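# Hang the long rail on two posts

## Task

Seat the long rail on the two posts, with the hook at each end pushed fully into the slot that carries a red mark. When finished, the posts must bear the rail's weight, and the rail may touch only the posts and the robot. The rail must stay up on its own: if the robot is still steadying it, the rail must not roll or drop noticeably after the robot lets go. A rail that stays in place only because the robot holds it does not count.

## Robot and tools

Robot: two 6-joint arms, left_arm and right_arm, each ending in a two-finger parallel gripper. The URDF root of left_arm sits at (+0.024, +0.233, 0) m with quat_wxyz (+0.995, 0, 0, -0.095). The root of right_arm sits at (-0.046, -0.309, 0) m with quat_wxyz (+0.995, 0, 0, +0.102). Joint ranges in rad, base to hand: waist -2.618..3.054, shoulder 0..3.142, elbow 0..3.142, wrist pitch -1.571..1.571, wrist yaw -1.571..1.571, wrist roll -2.094..2.094. An elbow cannot go fully straight.

Frames: the scene frame has its origin on the tabletop midway between the arms. +z is up, +x reaches out over the table, and left_arm is on the +y side. The arm names do not refer to image sides. Each gripper has its own frame: fingers point along its +z, and they open and close along its y. end_effector_position is the point between the finger pads, roughly 1 cm short of the fingertips.

The 14-number row: every motion uses one row of 14 numbers, each in [-1, 1], always filled for both arms. Order: dx, dy, dz, rx, ry, rz, opening for left_arm, then the same seven for right_arm. The first six are an offset, not a pose, expressed in that gripper's own axes and measured from the gripper pose shown in the last result that printed it. Before any result in the scene, and for a second or later call in one reply, the reference is where the hand is when the call starts. Scale: 1.0 equals 0.6 m or 180 degrees. rx, ry, rz form a single rotation vector. Opening is absolute: +1 is fully open (0.094 m), -1 closed. All-zero offsets are not a pause; they pull the hand back to the reference pose.

execute_actions(actions, pictures): actions holds at most one item. An empty list only reports the state. An action is {"rows": [...], "steps": n} with 1 to 15 rows and n up to 15 (default 15); each step lasts 1/30 s, each row covers one step, and the final row repeats to fill the steps. Every row is an offset from the same reference, not from the row before. A wait is {"steps": n} with n up to 300, counted from the previous result, so reply time is included. pictures (boolean) switches camera images on or off. A rejected call moves nothing.

move(target, speed): target is one 14-number row, laid out and referenced as above. Each hand travels in a straight line to its target, and both paths finish together, lasting 0.5 to 10 s; anything longer is cut at 10 s, short of the goal. speed is the path's top speed in m/s, 0.002 to 0.5, default 0.25; rotation is capped at twice that value in rad/s, and hands turn the shorter way. Paths ignore obstacles and the other arm. Hands trail the path, can wander off it and may exceed the speed, mostly near full reach. The opening is sent when the move begins. The result adds a move: line giving the ending (done, off_target, moving, held, fault) and limits: paced means the sent pose was clipped; held means a check blocked some steps, after which the arm may jump quickly. Each hand's distance from its target is listed. If only one arm is named, the other finished at rest.

wait(seconds): 0 to 10 s of letting the scene run with no new command.

zoom_image(camera, region): enlarges part of a camera's latest image; region is [x0, y0, x1, y1] in pixels from the top-left, at most 504 by 504. Cameras, each 504x504: cam_head_left, cam_head_right, cam_high, cam_low, cam_left_wrist, cam_right_wrist.

read_manual(section): returns only licence texts ("licences"); no motion.

finished_scene(scene): pass the scene number; it ends and grades the scene permanently. Always reply with a tool call.

Control facts: each step the commanded pose is trimmed to within 70 mm and 16 degrees of the measured pose, and position wins over orientation when both cannot be met. After an action the arm continues only to its last trimmed pose, so far targets need further calls. Arms tend to stop a centimetre or more low and can keep sagging; to hold an arm, send in the first call of a reply the offset back to its desired pose, then zeros, aiming higher if it still droops. The simulation keeps running while replies are being written.

Results: the state line lists each hand's position (m) and quat_wxyz in the scene frame; at long reach it may be off. grip_measured is the finger opening on the command scale; the last joint value gives it in metres. Readings may be off by about 1 mm. A Hand target line shows where the controller is currently driving each hand. "pose unreachable" and HELD mark steps changed or blocked by the clearance check. FAULT lines report arm stops. MOTOR HOT appears from 75 °C; at 90 °C the arm halts for 10 s; at 100 °C the arm goes limp and drops.

Gripping: to hold firmly, command about 0.03 less than grip_measured; smaller gaps hold more gently. Pad force tops out near 50 to 62 N, less on parts thinner than about 2 mm.

Avoid: arms striking or pressing each other, knocking anything off the table, drops, slips, slams and strong pushes. Faster contact hits harder, and aiming beyond a contact presses harder; a blocked arm keeps pushing until given a new command. Brief external tugs on a held part can occur.

Each tool is called after ">>>" as name(argument=value, ...) on one line, values as JSON.

## Session

>>> execute_actions(actions=[])

Scene clock: 0.00 s of 5400.00 s.
left_arm: end_effector_position=(+0.1121, +0.6363, +0.3476) grip_measured=+1.000 end_effector_quat_wxyz=(-0.305, +0.807, -0.199, -0.465) | right_arm: end_effector_position=(+0.4396, -0.4036, +0.1763) grip_measured=+1.000 end_effector_quat_wxyz=(+0.672, +0.675, +0.195, +0.234)
Joint positions: left_arm=[ 1.142  1.825  2.012 -1.307 -1.133 -1.417  0.094] | right_arm=[-0.076  2.044  1.001  1.069  1.084  1.601  0.094]
Joint velocities: left_arm=[-0.002  0.002 -0.022 -0.007 -0.007  0.037  0.   ] | right_arm=[-0.002 -0.027 -0.007 -0.007 -0.051  0.022  0.   ]
Hand target (left_arm): +0.109, +0.634, +0.353; -0.305, +0.804, -0.197, -0.471
Hand target (right_arm): +0.440, -0.403, +0.185; +0.674, +0.673, +0.190, +0.239

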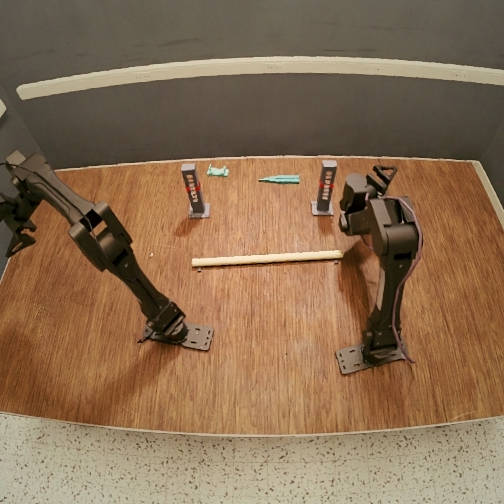

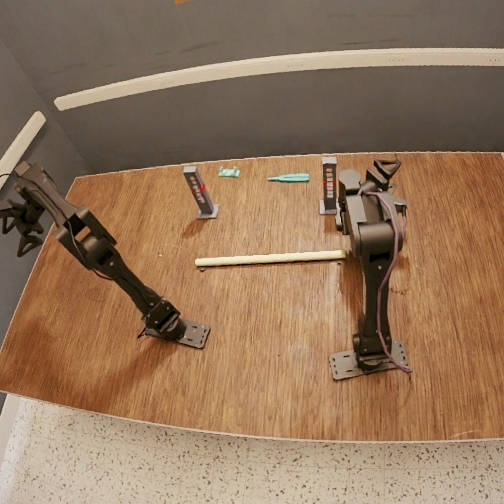

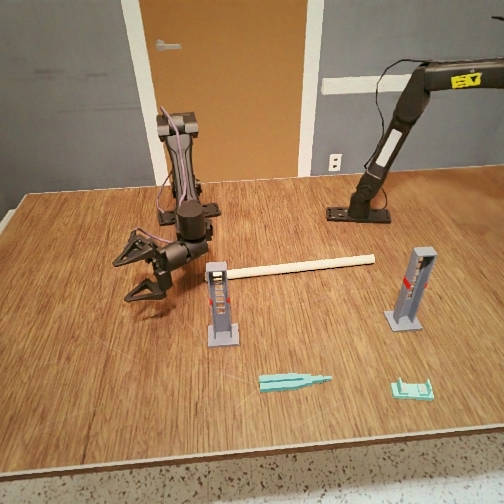

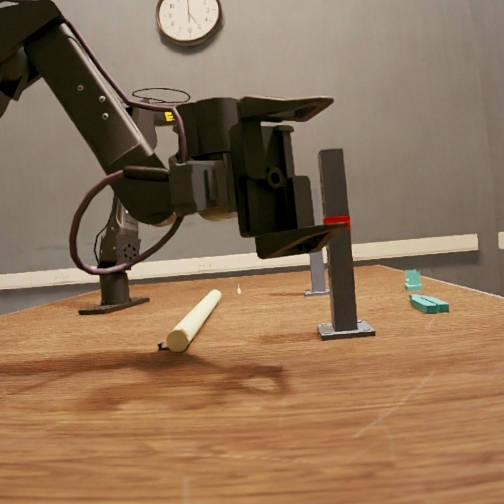

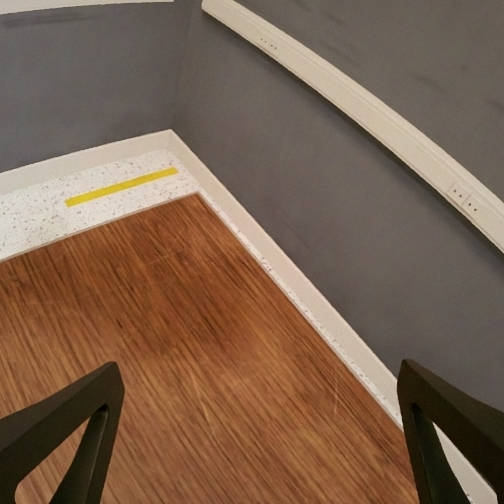

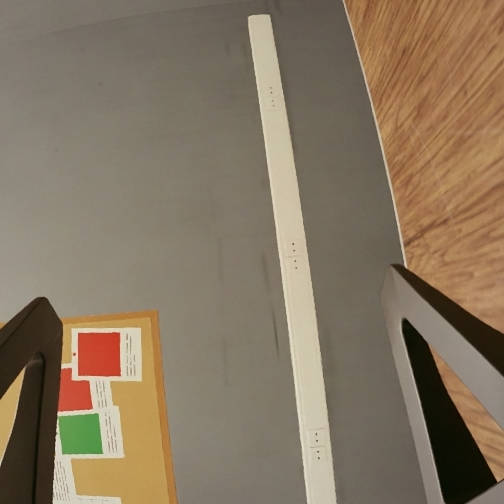

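>>> zoom_image(camera="cam_low", region=[140, 280, 250, 365])

>>> zoom_image(camera="cam_head_left", region=[170, 150, 370, 290])

>>> zoom_image(camera="cam_high", region=[190, 235, 450, 355])

Region (140, 280, 250, 365) of cam_low's 504x504 image, scaled by 4.582, with more detail than that image has; it fills the top 389 rows of this view, and the rest is white.

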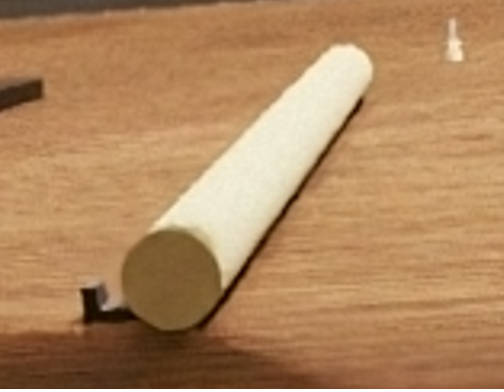

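Region (170, 150, 370, 290) of cam_head_left's 504x504 image, scaled by 2.520, with more detail than that image has; it fills the top 353 rows of this view, and the rest is white.

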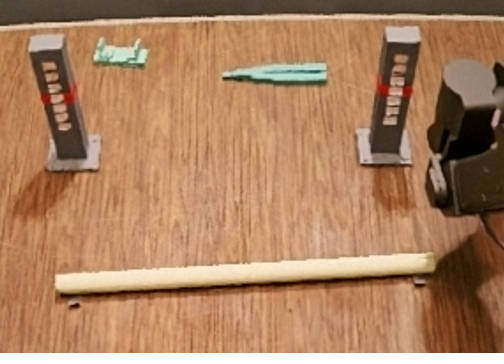

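Region (190, 235, 450, 355) of cam_high's 504x504 image, scaled by 1.938, with more detail than that image has; it fills the top 233 rows of this view, and the rest is white.

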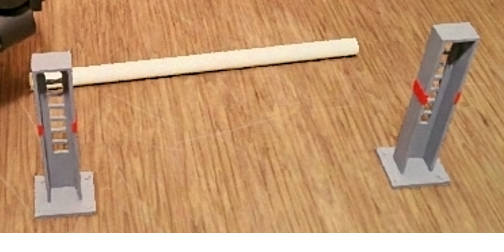

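>>> move(target=[0.5098, 0.5877, -0.5557, 0.177, 0.4435, 0.1964, 0.3, 0.005, -0.1216, -0.4748, 0.3397, 0.2830, -0.1972, 0.3], speed=0.25)

Scene clock: 123.93 s of 5400.00 s.
left_arm: end_effector_position=(+0.2667, +0.1456, +0.1051) grip_measured=+0.303 end_effector_quat_wxyz=(-0.170, +0.702, -0.674, +0.158) | right_arm: end_effector_position=(+0.2780, -0.1762, +0.0925) grip_measured=+0.303 end_effector_quat_wxyz=(+0.150, +0.673, +0.710, +0.148)
Joint positions: left_arm=[-0.33   1.136  0.779 -0.813 -0.249 -2.082  0.061] | right_arm=[ 0.273  1.541  1.05  -0.696  0.182  1.959  0.061]
Joint velocities: left_arm=[-0.007  0.002  0.002  0.037 -0.007 -0.007  0.   ] | right_arm=[-0.002 -0.012 -0.022  0.007 -0.081 -0.037  0.   ]
Hand target (left_arm): +0.264, +0.145, +0.099; -0.167, +0.701, -0.677, +0.150
Hand target (right_arm): +0.282, -0.171, +0.101; +0.150, +0.666, +0.715, +0.153
Off the commanded pose (left_arm): 0.012 m, 3 deg.
Off the commanded pose (right_arm): 0.012 m, 2 deg.
joint sent to its limit (left arm) — the command would take joint 6 (wrist roll) past its lower limit, so that joint was sent only as far as its limit.
After step 90, 117.00 s passed at rest.
move: off_target (left_arm, right_arm)

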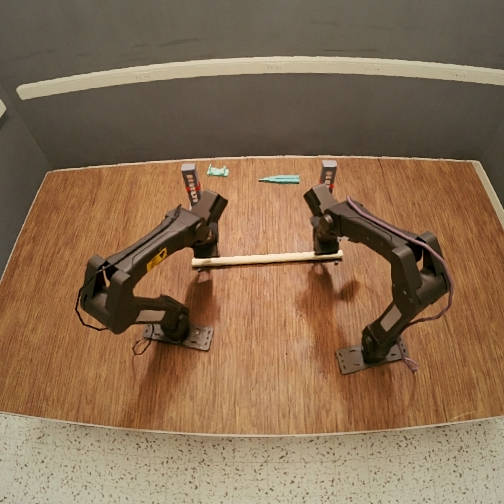

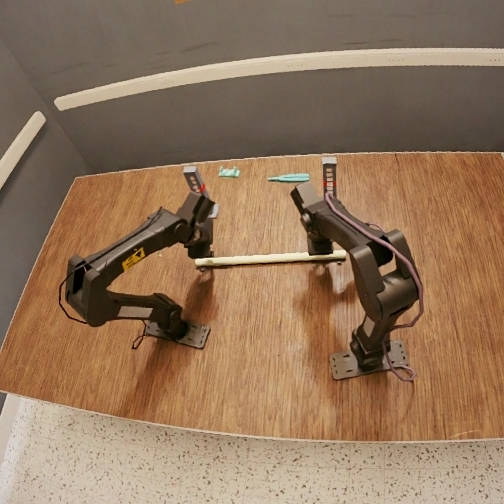

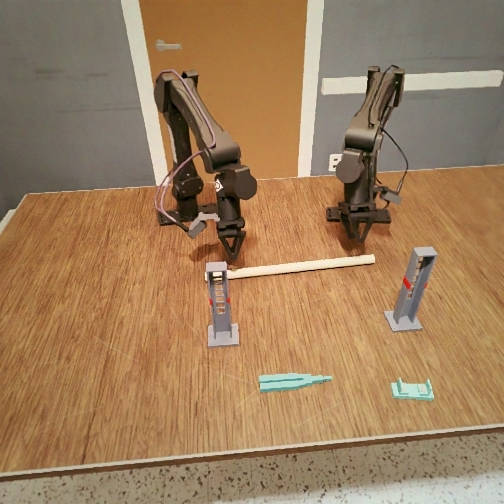

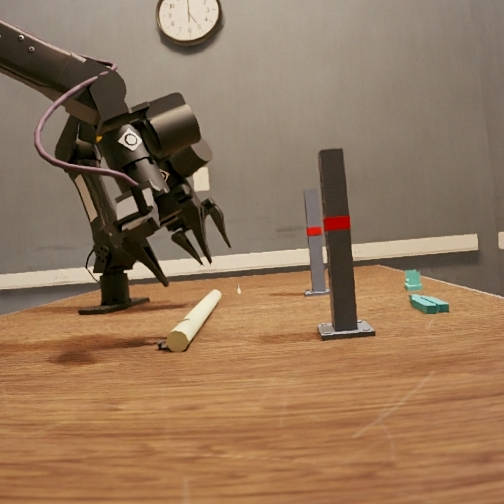

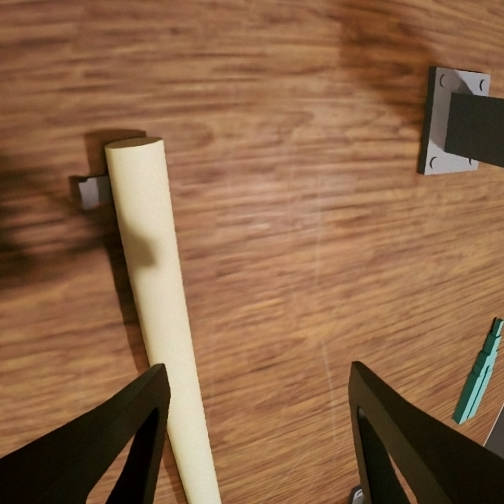

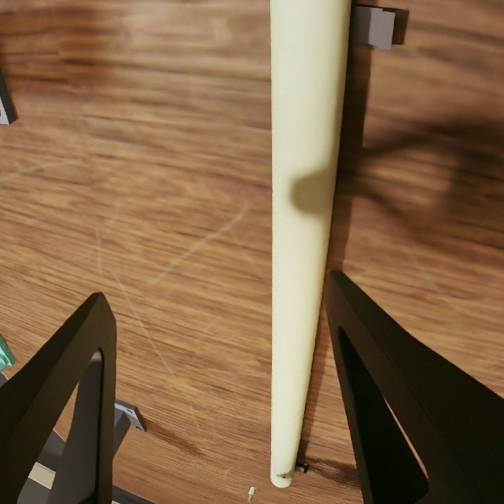

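>>> move(target=[0.001, 0.0635, 0.0897, 0, 0, 0.015, 0.3, 0.0085, -0.0404, 0.0742, -0.01, 0, 0, 0.3], speed=0.1)

>>> zoom_image(camera="cam_low", region=[140, 250, 260, 360])

Scene clock: 185.07 s of 5400.00 s.
left_arm: end_effector_position=(+0.2595, +0.1418, +0.0441) grip_measured=+0.303 end_effector_quat_wxyz=(-0.169, +0.691, -0.683, +0.164) | right_arm: end_effector_position=(+0.2736, -0.1709, +0.0452) grip_measured=+0.303 end_effector_quat_wxyz=(+0.151, +0.671, +0.708, +0.162)
Joint positions: left_arm=[-0.358  1.176  0.548 -0.534 -0.249 -2.079  0.061] | right_arm=[ 0.293  1.581  0.88  -0.46   0.184  1.977  0.061]
Joint velocities: left_arm=[-0.027  0.017 -0.002 -0.007  0.037 -0.022 -0.   ] | right_arm=[ 0.012  0.007  0.012 -0.037  0.007  0.007 -0.001]
Hand target (left_arm): +0.257, +0.144, +0.040; -0.174, +0.685, -0.690, +0.154
Hand target (right_arm): +0.273, -0.172, +0.042; +0.160, +0.670, +0.707, +0.159
Off the commanded pose (left_arm): 0.006 m, 2 deg.
Off the commanded pose (right_arm): 0.004 m, 1 deg.
After step 90, 56.83 s passed at rest.
move: done

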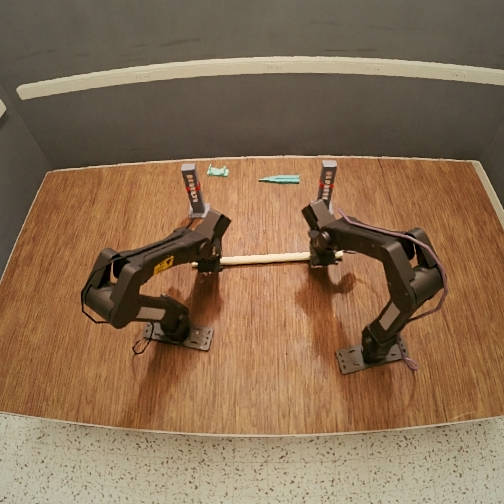

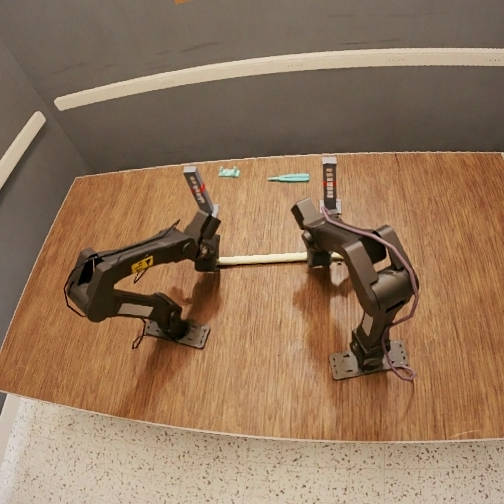

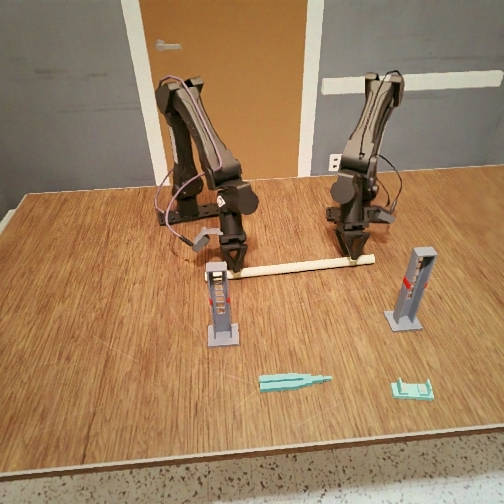

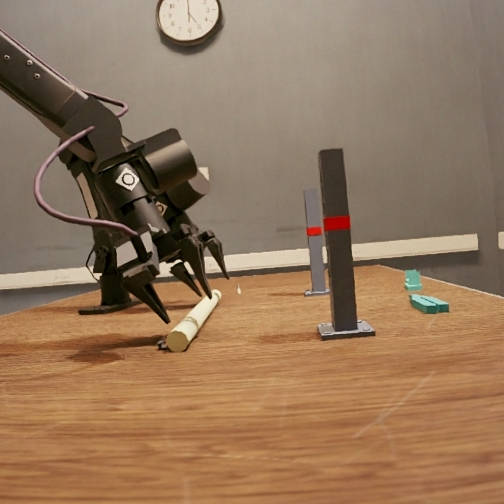

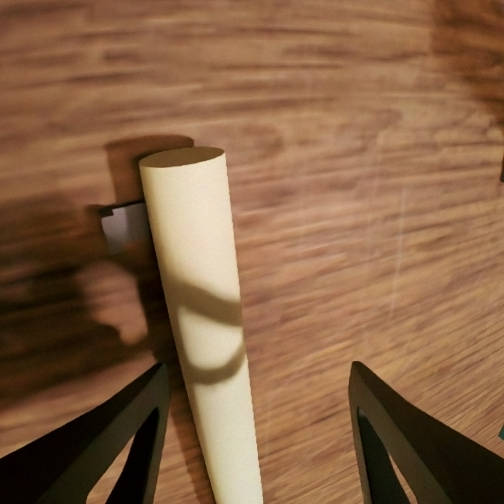

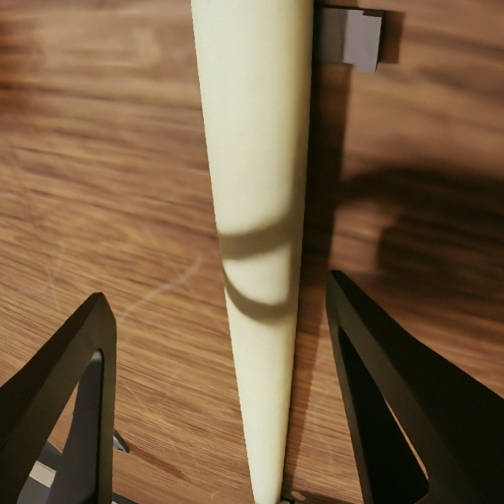

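Region (140, 250, 260, 360) of cam_low's 504x504 image, scaled by 4.200, with more detail than that image has; it fills the top 462 rows of this view, and the rest is white.

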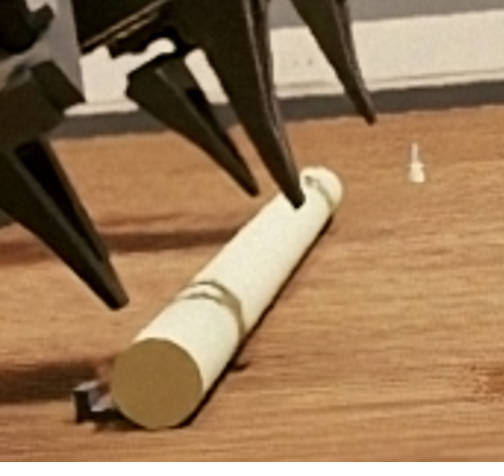

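>>> move(target=[0.0, 0.0145, 0.0281, 0, 0, 0.005, 0.3, 0.0, -0.0144, 0.0301, -0.003, 0, 0, 0.3], speed=0.05)

>>> zoom_image(camera="cam_low", region=[140, 250, 260, 360])

Scene clock: 204.37 s of 5400.00 s.
left_arm: end_effector_position=(+0.2631, +0.1396, +0.0307) grip_measured=+0.303 end_effector_quat_wxyz=(-0.171, +0.689, -0.682, +0.173) | right_arm: end_effector_position=(+0.2746, -0.1704, +0.0289) grip_measured=+0.303 end_effector_quat_wxyz=(+0.153, +0.670, +0.707, +0.166)
Joint positions: left_arm=[-0.358  1.211  0.502 -0.434 -0.249 -2.076  0.061] | right_arm=[ 0.293  1.613  0.835 -0.374  0.184  1.977  0.061]
Joint velocities: left_arm=[ 0.007 -0.017 -0.012 -0.007 -0.022 -0.066  0.001] | right_arm=[ 0.012  0.012 -0.007 -0.022 -0.007  0.081 -0.   ]
Hand target (left_arm): +0.259, +0.142, +0.025; -0.170, +0.686, -0.689, +0.163
Hand target (right_arm): +0.273, -0.171, +0.025; +0.154, +0.670, +0.707, +0.165
Off the commanded pose (left_arm): 0.007 m, 1 deg.
Off the commanded pose (right_arm): 0.004 m, 0 deg.
After step 90, 15.33 s passed at rest.
move: done

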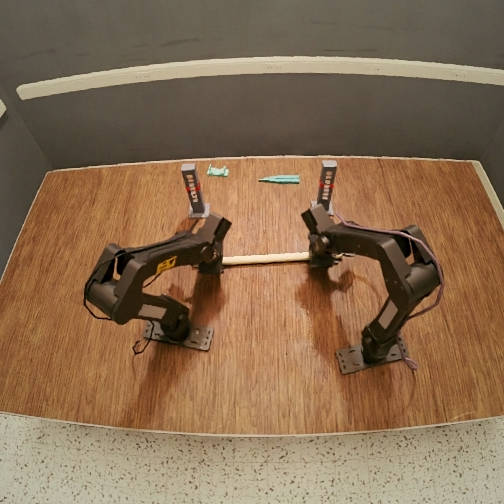

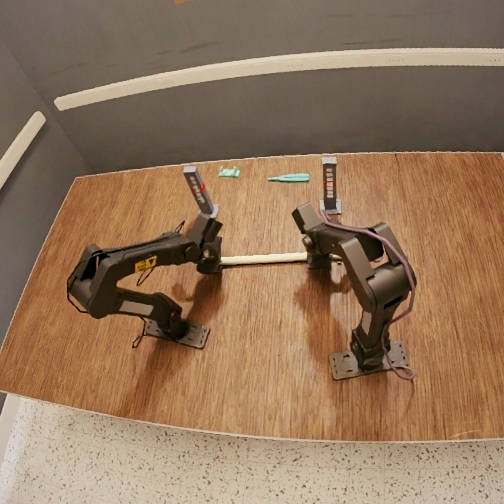

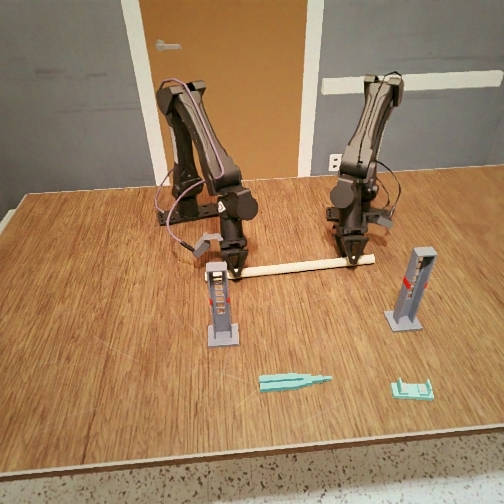

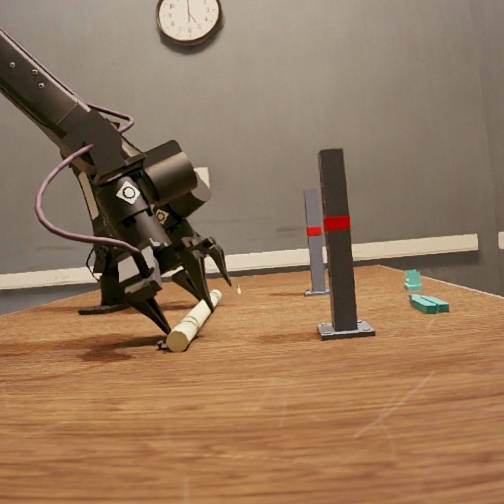

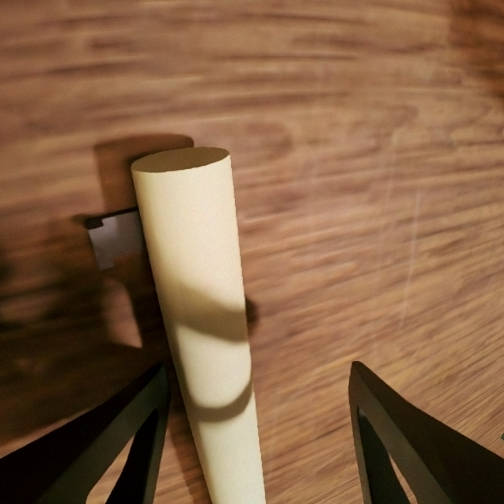

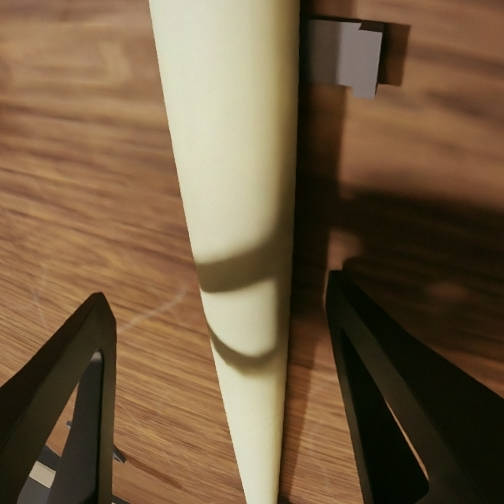

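Region (140, 250, 260, 360) of cam_low's 504x504 image, scaled by 4.200, with more detail than that image has; it fills the top 462 rows of this view, and the rest is white.

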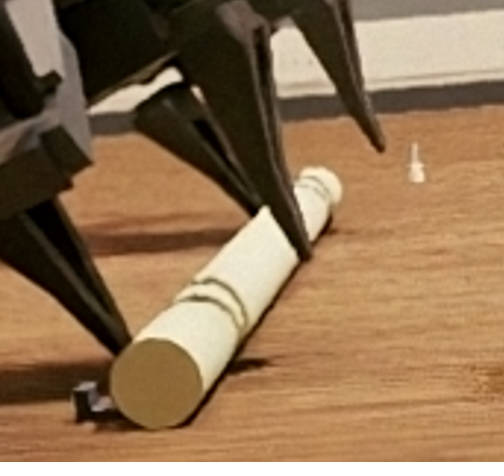

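>>> execute_actions(actions=[{"rows": [
[-0.002,-0.0041,-0.0006,0.001,0,0.003,0.3, 0,0.0045,-0.0015,-0.002,0,0,0.3],
[-0.003,-0.0082,-0.0013,0.002,0,0.003,0.3, 0,0.0089,-0.0031,-0.004,0,0,0.3],
[-0.004,-0.0112,-0.0015,0.003,0,0.003,0.3, 0,0.0123,-0.0042,-0.005,0,0,0.3],
[-0.004,-0.0142,-0.0018,0.004,0,0.003,0.3, 0,0.0156,-0.0054,-0.006,0,0,0.3],
[-0.004,-0.0161,-0.0008,0.004,0,0.003,0.3, 0,0.0183,-0.0041,-0.006,0,0,0.3],
[-0.004,-0.0180,0.0002,0.004,0,0.003,0.3, 0,0.0210,-0.0028,-0.006,0,0,0.3],
[-0.005,-0.0199,0.0012,0.004,0,0.003,0.3, 0,0.0237,-0.0014,-0.006,0,0,0.3],
[-0.005,-0.0218,0.0023,0.004,0,0.003,0.3, 0,0.0264,-0.0001,-0.006,0,0,0.3],
[-0.005,-0.0237,0.0033,0.004,0,0.003,0.3, 0,0.0291,0.0012,-0.006,0,0,0.3],
[-0.005,-0.0257,0.0043,0.004,0,0.003,0.3, 0,0.0318,0.0025,-0.006,0,0,0.3],
[-0.005,-0.0276,0.0053,0.004,0,0.003,0.3, 0,0.0345,0.0038,-0.006,0,0,0.3],
[-0.006,-0.0295,0.0063,0.004,0,0.003,0.3, 0,0.0372,0.0051,-0.006,0,0,0.3],
[-0.006,-0.0314,0.0074,0.004,0,0.003,0.3, 0,0.0399,0.0064,-0.006,0,0,0.3],
[-0.006,-0.0333,0.0084,0.004,0,0.003,0.3, 0,0.0426,0.0078,-0.006,0,0,0.3],
[-0.006,-0.0352,0.0094,0.004,0,0.003,0.3, 0,0.0453,0.0091,-0.006,0,0,0.3]
], "steps": 15}], pictures=false)

>>> execute_actions(actions=[{"steps": 12}])

>>> zoom_image(camera="cam_low", region=[140, 250, 260, 360])

Scene clock: 283.87 s of 5400.00 s.
left_arm: end_effector_position=(+0.2702, +0.1463, +0.0282) grip_measured=+0.303 end_effector_quat_wxyz=(-0.168, +0.690, -0.684, +0.164) | right_arm: end_effector_position=(+0.2866, -0.1717, +0.0270) grip_measured=+0.303 end_effector_quat_wxyz=(+0.154, +0.672, +0.705, +0.163)
Joint positions: left_arm=[-0.306  1.244  0.518 -0.424 -0.226 -2.028  0.061] | right_arm=[ 0.273  1.658  0.876 -0.373  0.182  1.962  0.061]
Joint velocities: left_arm=[0.085 0.134 0.095 0.022 0.081 0.081 0.001] | right_arm=[-0.071  0.139  0.173 -0.007 -0.081 -0.022 -0.   ]
Hand target (left_arm): +0.283, +0.144, +0.036; -0.177, +0.685, -0.684, +0.176
Hand target (right_arm): +0.301, -0.169, +0.036; +0.159, +0.669, +0.705, +0.173
Off the commanded pose (left_arm): 0.016 m, 2 deg.
Off the commanded pose (right_arm): 0.017 m, 1 deg.
Steps of this call (steps 1 to 90: nothing new was sent; then 76.00 s passed at rest; steps 91 to 105: all 15 steps of this action). Readings (end_effector_position):
91: left_arm (+0.2633, +0.1394, +0.0308) | right_arm (+0.2748, -0.1703, +0.0290)
92: left_arm (+0.2633, +0.1394, +0.0307) | right_arm (+0.2748, -0.1703, +0.0290)
94: left_arm (+0.2640, +0.1411, +0.0307) | right_arm (+0.2748, -0.1703, +0.0290)
98: left_arm (+0.2659, +0.1442, +0.0308) | right_arm (+0.2750, -0.1707, +0.0287)
105: the state above

Scene clock: 284.27 s of 5400.00 s.
left_arm: end_effector_position=(+0.2742, +0.1458, +0.0295) grip_measured=+0.303 end_effector_quat_wxyz=(-0.170, +0.687, -0.686, +0.167) | right_arm: end_effector_position=(+0.2897, -0.1716, +0.0268) grip_measured=+0.303 end_effector_quat_wxyz=(+0.154, +0.671, +0.707, +0.162)
Joint positions: left_arm=[-0.299  1.253  0.526 -0.414 -0.225 -2.014  0.061] | right_arm=[ 0.268  1.668  0.887 -0.373  0.18   1.954  0.061]
Joint velocities: left_arm=[-0.017 -0.007  0.002 -0.022  0.007 -0.007 -0.   ] | right_arm=[ 0.007 -0.002 -0.012  0.022 -0.066  0.051 -0.   ]
Hand target (left_arm): +0.283, +0.144, +0.036; -0.177, +0.685, -0.684, +0.176
Hand target (right_arm): +0.301, -0.169, +0.036; +0.159, +0.669, +0.705, +0.173
Off the commanded pose (left_arm): 0.012 m, 1 deg.
Off the commanded pose (right_arm): 0.015 m, 1 deg.
Steps of this call (steps 1 to 12: nothing new was sent). Readings (end_effector_position):
1: left_arm (+0.2714, +0.1463, +0.0283) | right_arm (+0.2880, -0.1716, +0.0269)
2: left_arm (+0.2723, +0.1464, +0.0285) | right_arm (+0.2888, -0.1716, +0.0266)
4: left_arm (+0.2735, +0.1461, +0.0290) | right_arm (+0.2896, -0.1716, +0.0267)
8: left_arm (+0.2742, +0.1458, +0.0295) | right_arm (+0.2897, -0.1716, +0.0268)
12: the state above

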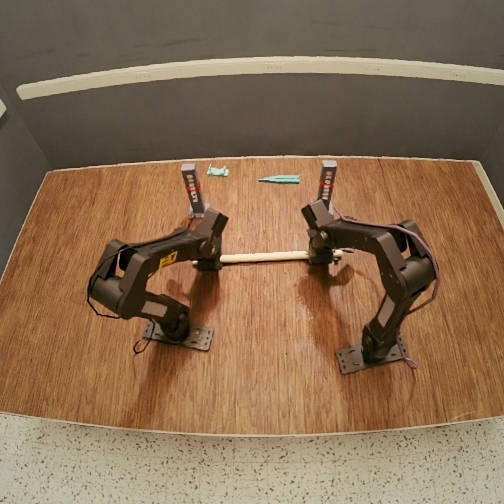

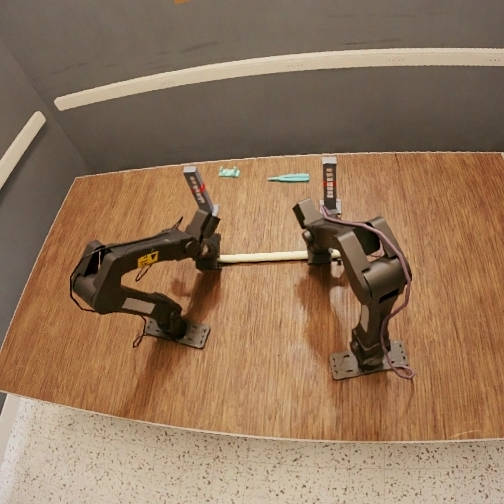

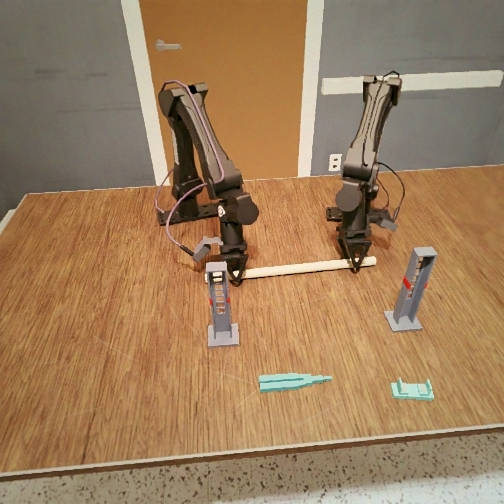

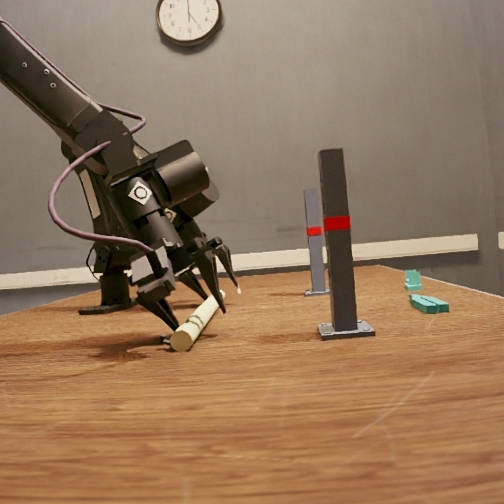

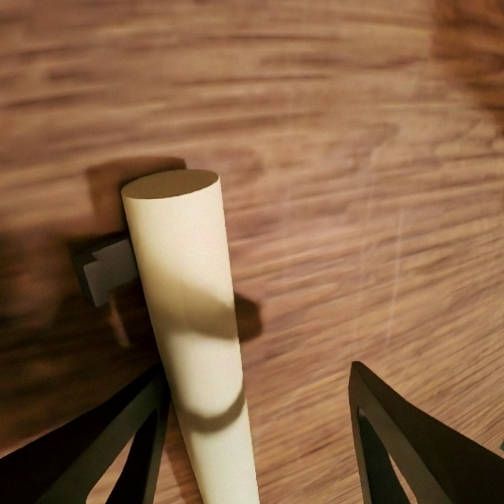

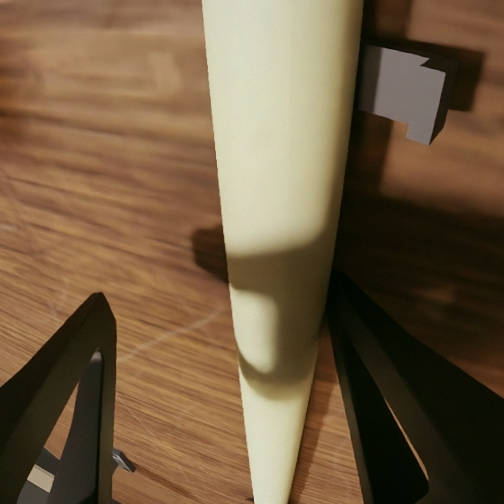

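Region (140, 250, 260, 360) of cam_low's 504x504 image, scaled by 4.200, with more detail than that image has; it fills the top 462 rows of this view, and the rest is white.

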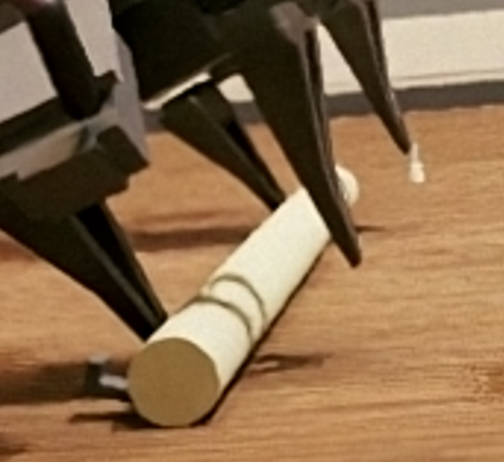

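>>> execute_actions(actions=[{"rows": [
[0.004,-0.0221,0.0002,0.007,0,0,0.3, 0.004,0.0273,-0.0058,-0.007,0,0,0.3],
[0.005,-0.0244,0.0014,0.007,0,0,0.3, 0.004,0.0300,-0.0053,-0.007,0,0,0.3],
[0.005,-0.0268,0.0027,0.007,0,0,0.3, 0.004,0.0326,-0.0045,-0.007,0,0,0.3],
[0.006,-0.0292,0.0039,0.007,0,0,0.3, 0.004,0.0350,-0.0034,-0.007,0,0,0.3],
[0.006,-0.0315,0.0051,0.007,0,0,0.3, 0.004,0.0374,-0.0022,-0.007,0,0,0.3],
[0.007,-0.0339,0.0063,0.007,0,0,0.3, 0.004,0.0398,-0.0010,-0.007,0,0,0.3],
[0.007,-0.0363,0.0076,0.007,0,0,0.3, 0.004,0.0422,0.0001,-0.007,0,0,0.3],
[0.008,-0.0386,0.0088,0.007,0,0,0.3, 0.004,0.0446,0.0013,-0.007,0,0,0.3],
[0.008,-0.0410,0.0100,0.007,0,0,0.3, 0.004,0.0470,0.0025,-0.007,0,0,0.3],
[0.008,-0.0434,0.0113,0.007,0,0,0.3, 0.004,0.0494,0.0036,-0.007,0,0,0.3],
[0.008,-0.0457,0.0125,0.007,0,0,0.3, 0.004,0.0518,0.0048,-0.007,0,0,0.3],
[0.008,-0.0481,0.0137,0.007,0,0,0.3, 0.004,0.0542,0.0060,-0.007,0,0,0.3],
[0.008,-0.0505,0.0150,0.007,0,0,0.3, 0.004,0.0566,0.0072,-0.007,0,0,0.3],
[0.008,-0.0528,0.0162,0.007,0,0,0.3, 0.004,0.0590,0.0083,-0.007,0,0,0.3],
[0.008,-0.0552,0.0174,0.007,0,0,0.3, 0.004,0.0614,0.0095,-0.007,0,0,0.3]
], "steps": 15}], pictures=false)

>>> execute_actions(actions=[{"steps": 15}])

>>> zoom_image(camera="cam_low", region=[160, 250, 280, 360])

Scene clock: 357.50 s of 5400.00 s.
left_arm: end_effector_position=(+0.2949, +0.1438, +0.0299) grip_measured=+0.303 end_effector_quat_wxyz=(-0.172, +0.690, -0.684, +0.164) | right_arm: end_effector_position=(+0.3119, -0.1683, +0.0291) grip_measured=+0.303 end_effector_quat_wxyz=(+0.157, +0.672, +0.705, +0.162)
Joint positions: left_arm=[-0.266  1.345  0.59  -0.384 -0.217 -1.989  0.061] | right_arm=[ 0.248  1.737  0.975 -0.386  0.178  1.938  0.061]
Joint velocities: left_arm=[ 0.076  0.188  0.134  0.037  0.022  0.081 -0.   ] | right_arm=[-0.066  0.149  0.178 -0.022 -0.022 -0.095 -0.001]
Hand target (left_arm): +0.308, +0.142, +0.036; -0.178, +0.686, -0.684, +0.174
Hand target (right_arm): +0.325, -0.167, +0.038; +0.162, +0.669, +0.705, +0.170
Off the commanded pose (left_arm): 0.015 m, 1 deg.
Off the commanded pose (right_arm): 0.016 m, 1 deg.
Steps of this call (steps 1 to 90: nothing new was sent; then 69.73 s passed at rest; steps 91 to 105: all 15 steps of this action). Readings (end_effector_position):
91: left_arm (+0.2742, +0.1457, +0.0293) | right_arm (+0.2901, -0.1714, +0.0272)
92: left_arm (+0.2744, +0.1456, +0.0290) | right_arm (+0.2909, -0.1710, +0.0276)
94: left_arm (+0.2762, +0.1454, +0.0284) | right_arm (+0.2931, -0.1698, +0.0282)
98: left_arm (+0.2822, +0.1448, +0.0286) | right_arm (+0.2990, -0.1686, +0.0285)
105: the state above

Scene clock: 358.00 s of 5400.00 s.
left_arm: end_effector_position=(+0.3005, +0.1423, +0.0315) grip_measured=+0.303 end_effector_quat_wxyz=(-0.174, +0.687, -0.684, +0.170) | right_arm: end_effector_position=(+0.3154, -0.1684, +0.0294) grip_measured=+0.303 end_effector_quat_wxyz=(+0.158, +0.671, +0.706, +0.163)
Joint positions: left_arm=[-0.26   1.356  0.599 -0.368 -0.214 -1.978  0.061] | right_arm=[ 0.244  1.747  0.987 -0.386  0.177  1.932  0.061]
Joint velocities: left_arm=[-0.012 -0.007  0.007 -0.037 -0.007 -0.007  0.   ] | right_arm=[-0.017  0.012  0.007  0.007 -0.051  0.022 -0.   ]
Hand target (left_arm): +0.307, +0.141, +0.036; -0.178, +0.686, -0.684, +0.174
Hand target (right_arm): +0.325, -0.167, +0.038; +0.162, +0.669, +0.705, +0.170
Off the commanded pose (left_arm): 0.009 m, 1 deg.
Off the commanded pose (right_arm): 0.013 m, 1 deg.
Steps of this call (steps 1 to 15: nothing new was sent). Readings (end_effector_position):
1: left_arm (+0.2967, +0.1436, +0.0301) | right_arm (+0.3136, -0.1682, +0.0293)
2: left_arm (+0.2981, +0.1435, +0.0303) | right_arm (+0.3147, -0.1683, +0.0294)
4: left_arm (+0.2997, +0.1430, +0.0310) | right_arm (+0.3155, -0.1684, +0.0294)
8: left_arm (+0.3004, +0.1425, +0.0314) | right_arm (+0.3154, -0.1684, +0.0294)
15: the state above

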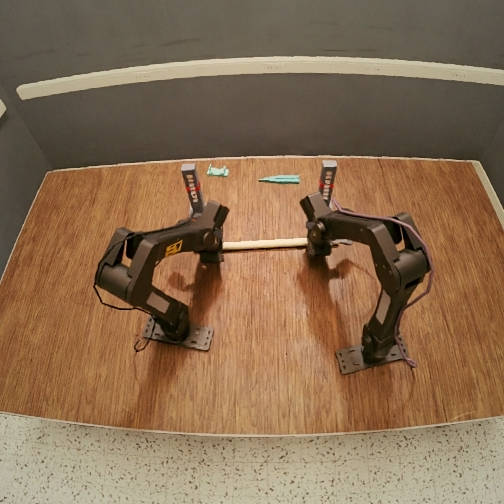

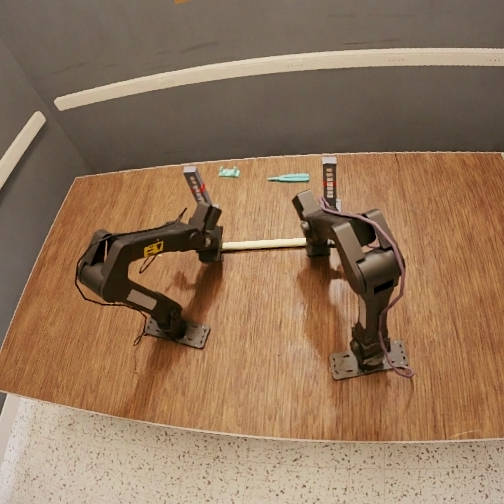

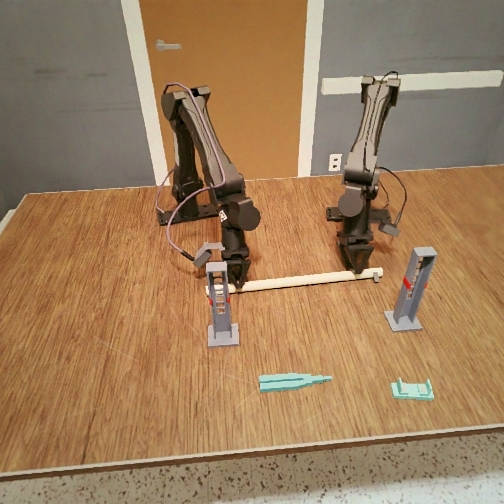

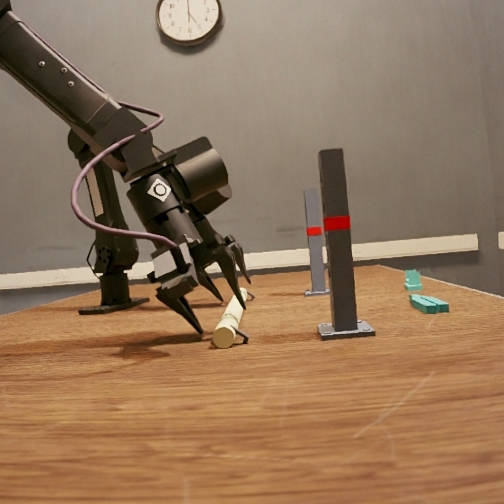

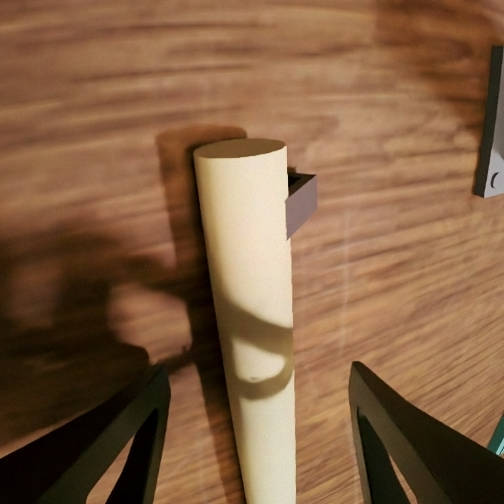

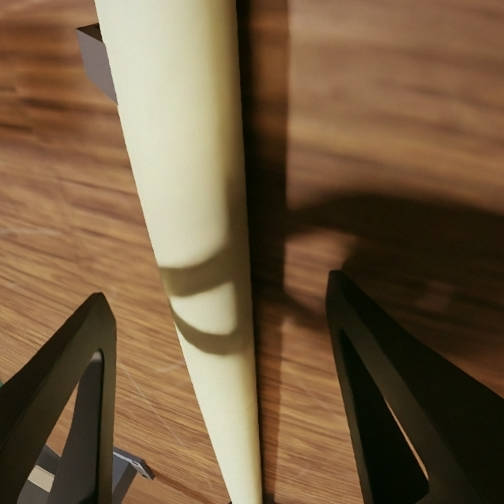

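Region (160, 250, 280, 360) of cam_low's 504x504 image, scaled by 4.200, with more detail than that image has; it fills the top 462 rows of this view, and the rest is white.

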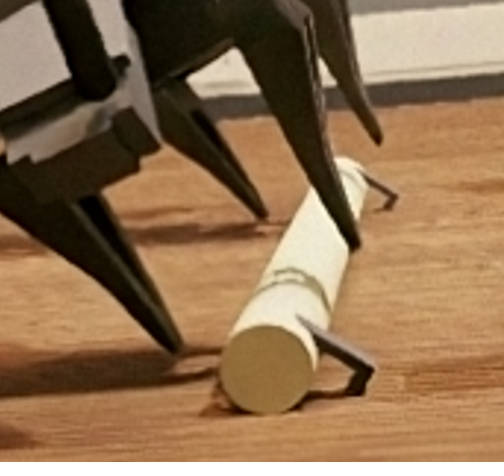

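>>> execute_actions(actions=[])

Scene clock: 382.87 s of 5400.00 s.
left_arm: end_effector_position=(+0.3005, +0.1423, +0.0315) grip_measured=+0.303 end_effector_quat_wxyz=(-0.174, +0.687, -0.684, +0.170) | right_arm: end_effector_position=(+0.3154, -0.1684, +0.0294) grip_measured=+0.303 end_effector_quat_wxyz=(+0.158, +0.671, +0.706, +0.163)
Joint positions: left_arm=[-0.26   1.356  0.599 -0.368 -0.214 -1.978  0.061] | right_arm=[ 0.244  1.747  0.987 -0.386  0.177  1.931  0.061]
Joint velocities: left_arm=[-0.002  0.002  0.002 -0.022  0.007  0.037  0.001] | right_arm=[ 0.012  0.012  0.007 -0.022 -0.022 -0.051 -0.001]
Hand target (left_arm): +0.307, +0.141, +0.036; -0.178, +0.686, -0.684, +0.174
Hand target (right_arm): +0.325, -0.167, +0.038; +0.162, +0.669, +0.705, +0.170
Off the commanded pose (left_arm): 0.009 m, 1 deg.
Off the commanded pose (right_arm): 0.013 m, 1 deg.
Steps of this call (steps 1 to 90: nothing new was sent; then 21.87 s passed at rest). Readings (end_effector_position):
1: left_arm (+0.3005, +0.1423, +0.0315) | right_arm (+0.3154, -0.1684, +0.0294)
2: left_arm (+0.3005, +0.1423, +0.0315) | right_arm (+0.3154, -0.1684, +0.0294)
4: left_arm (+0.3005, +0.1423, +0.0315) | right_arm (+0.3154, -0.1684, +0.0294)
8: left_arm (+0.3005, +0.1423, +0.0315) | right_arm (+0.3154, -0.1684, +0.0294)
90: the state above

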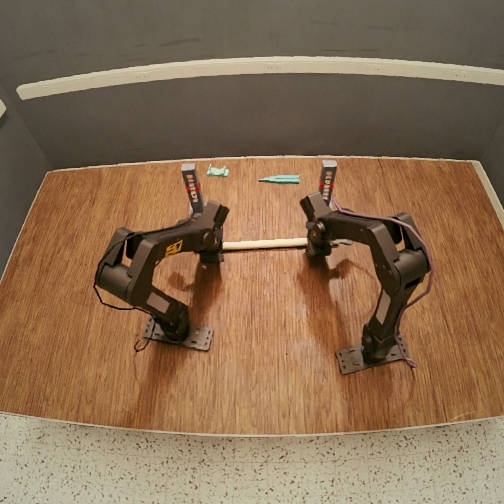

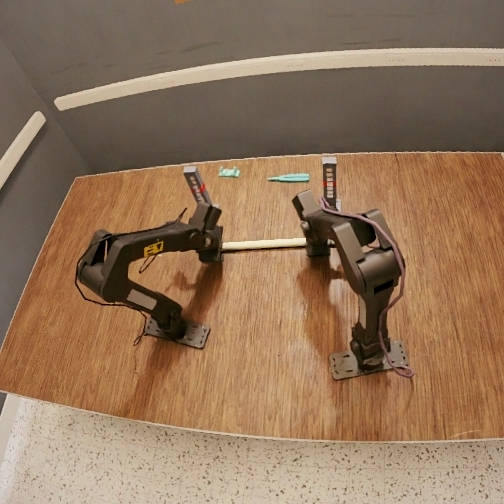

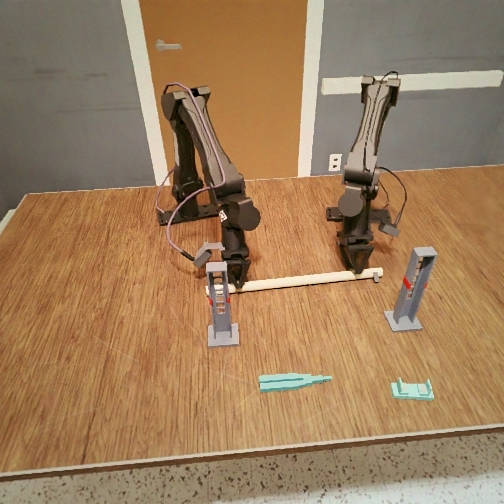

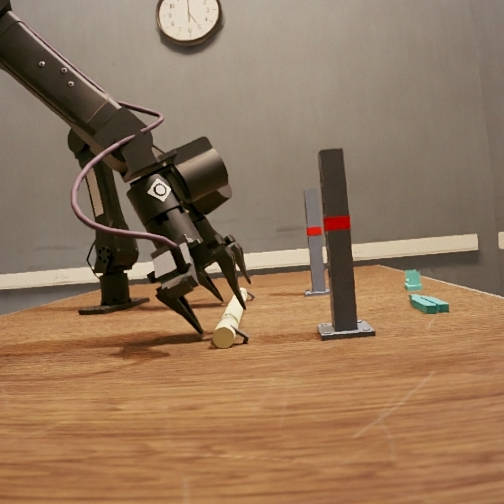

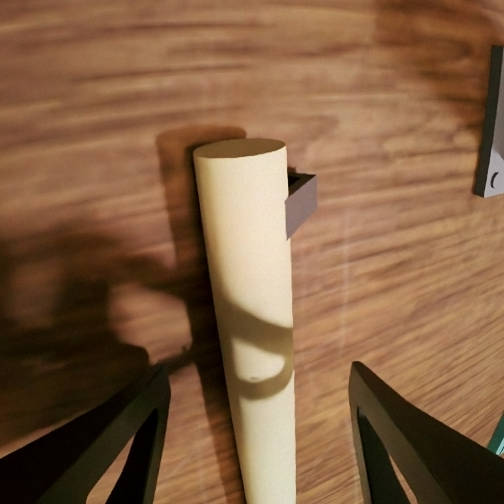

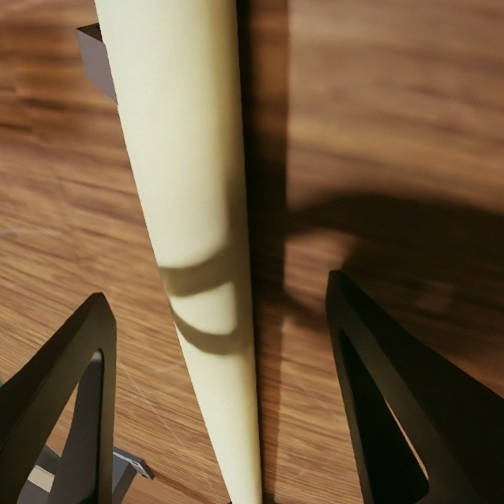

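>>> zoom_image(camera="cam_low", region=[180, 280, 280, 360])

Region (180, 280, 280, 360) of cam_low's 504x504 image, scaled by 5.040, with more detail than that image has; it fills the top 403 rows of this view, and the rest is white.

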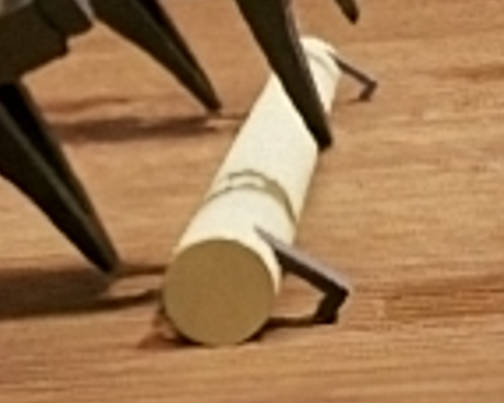

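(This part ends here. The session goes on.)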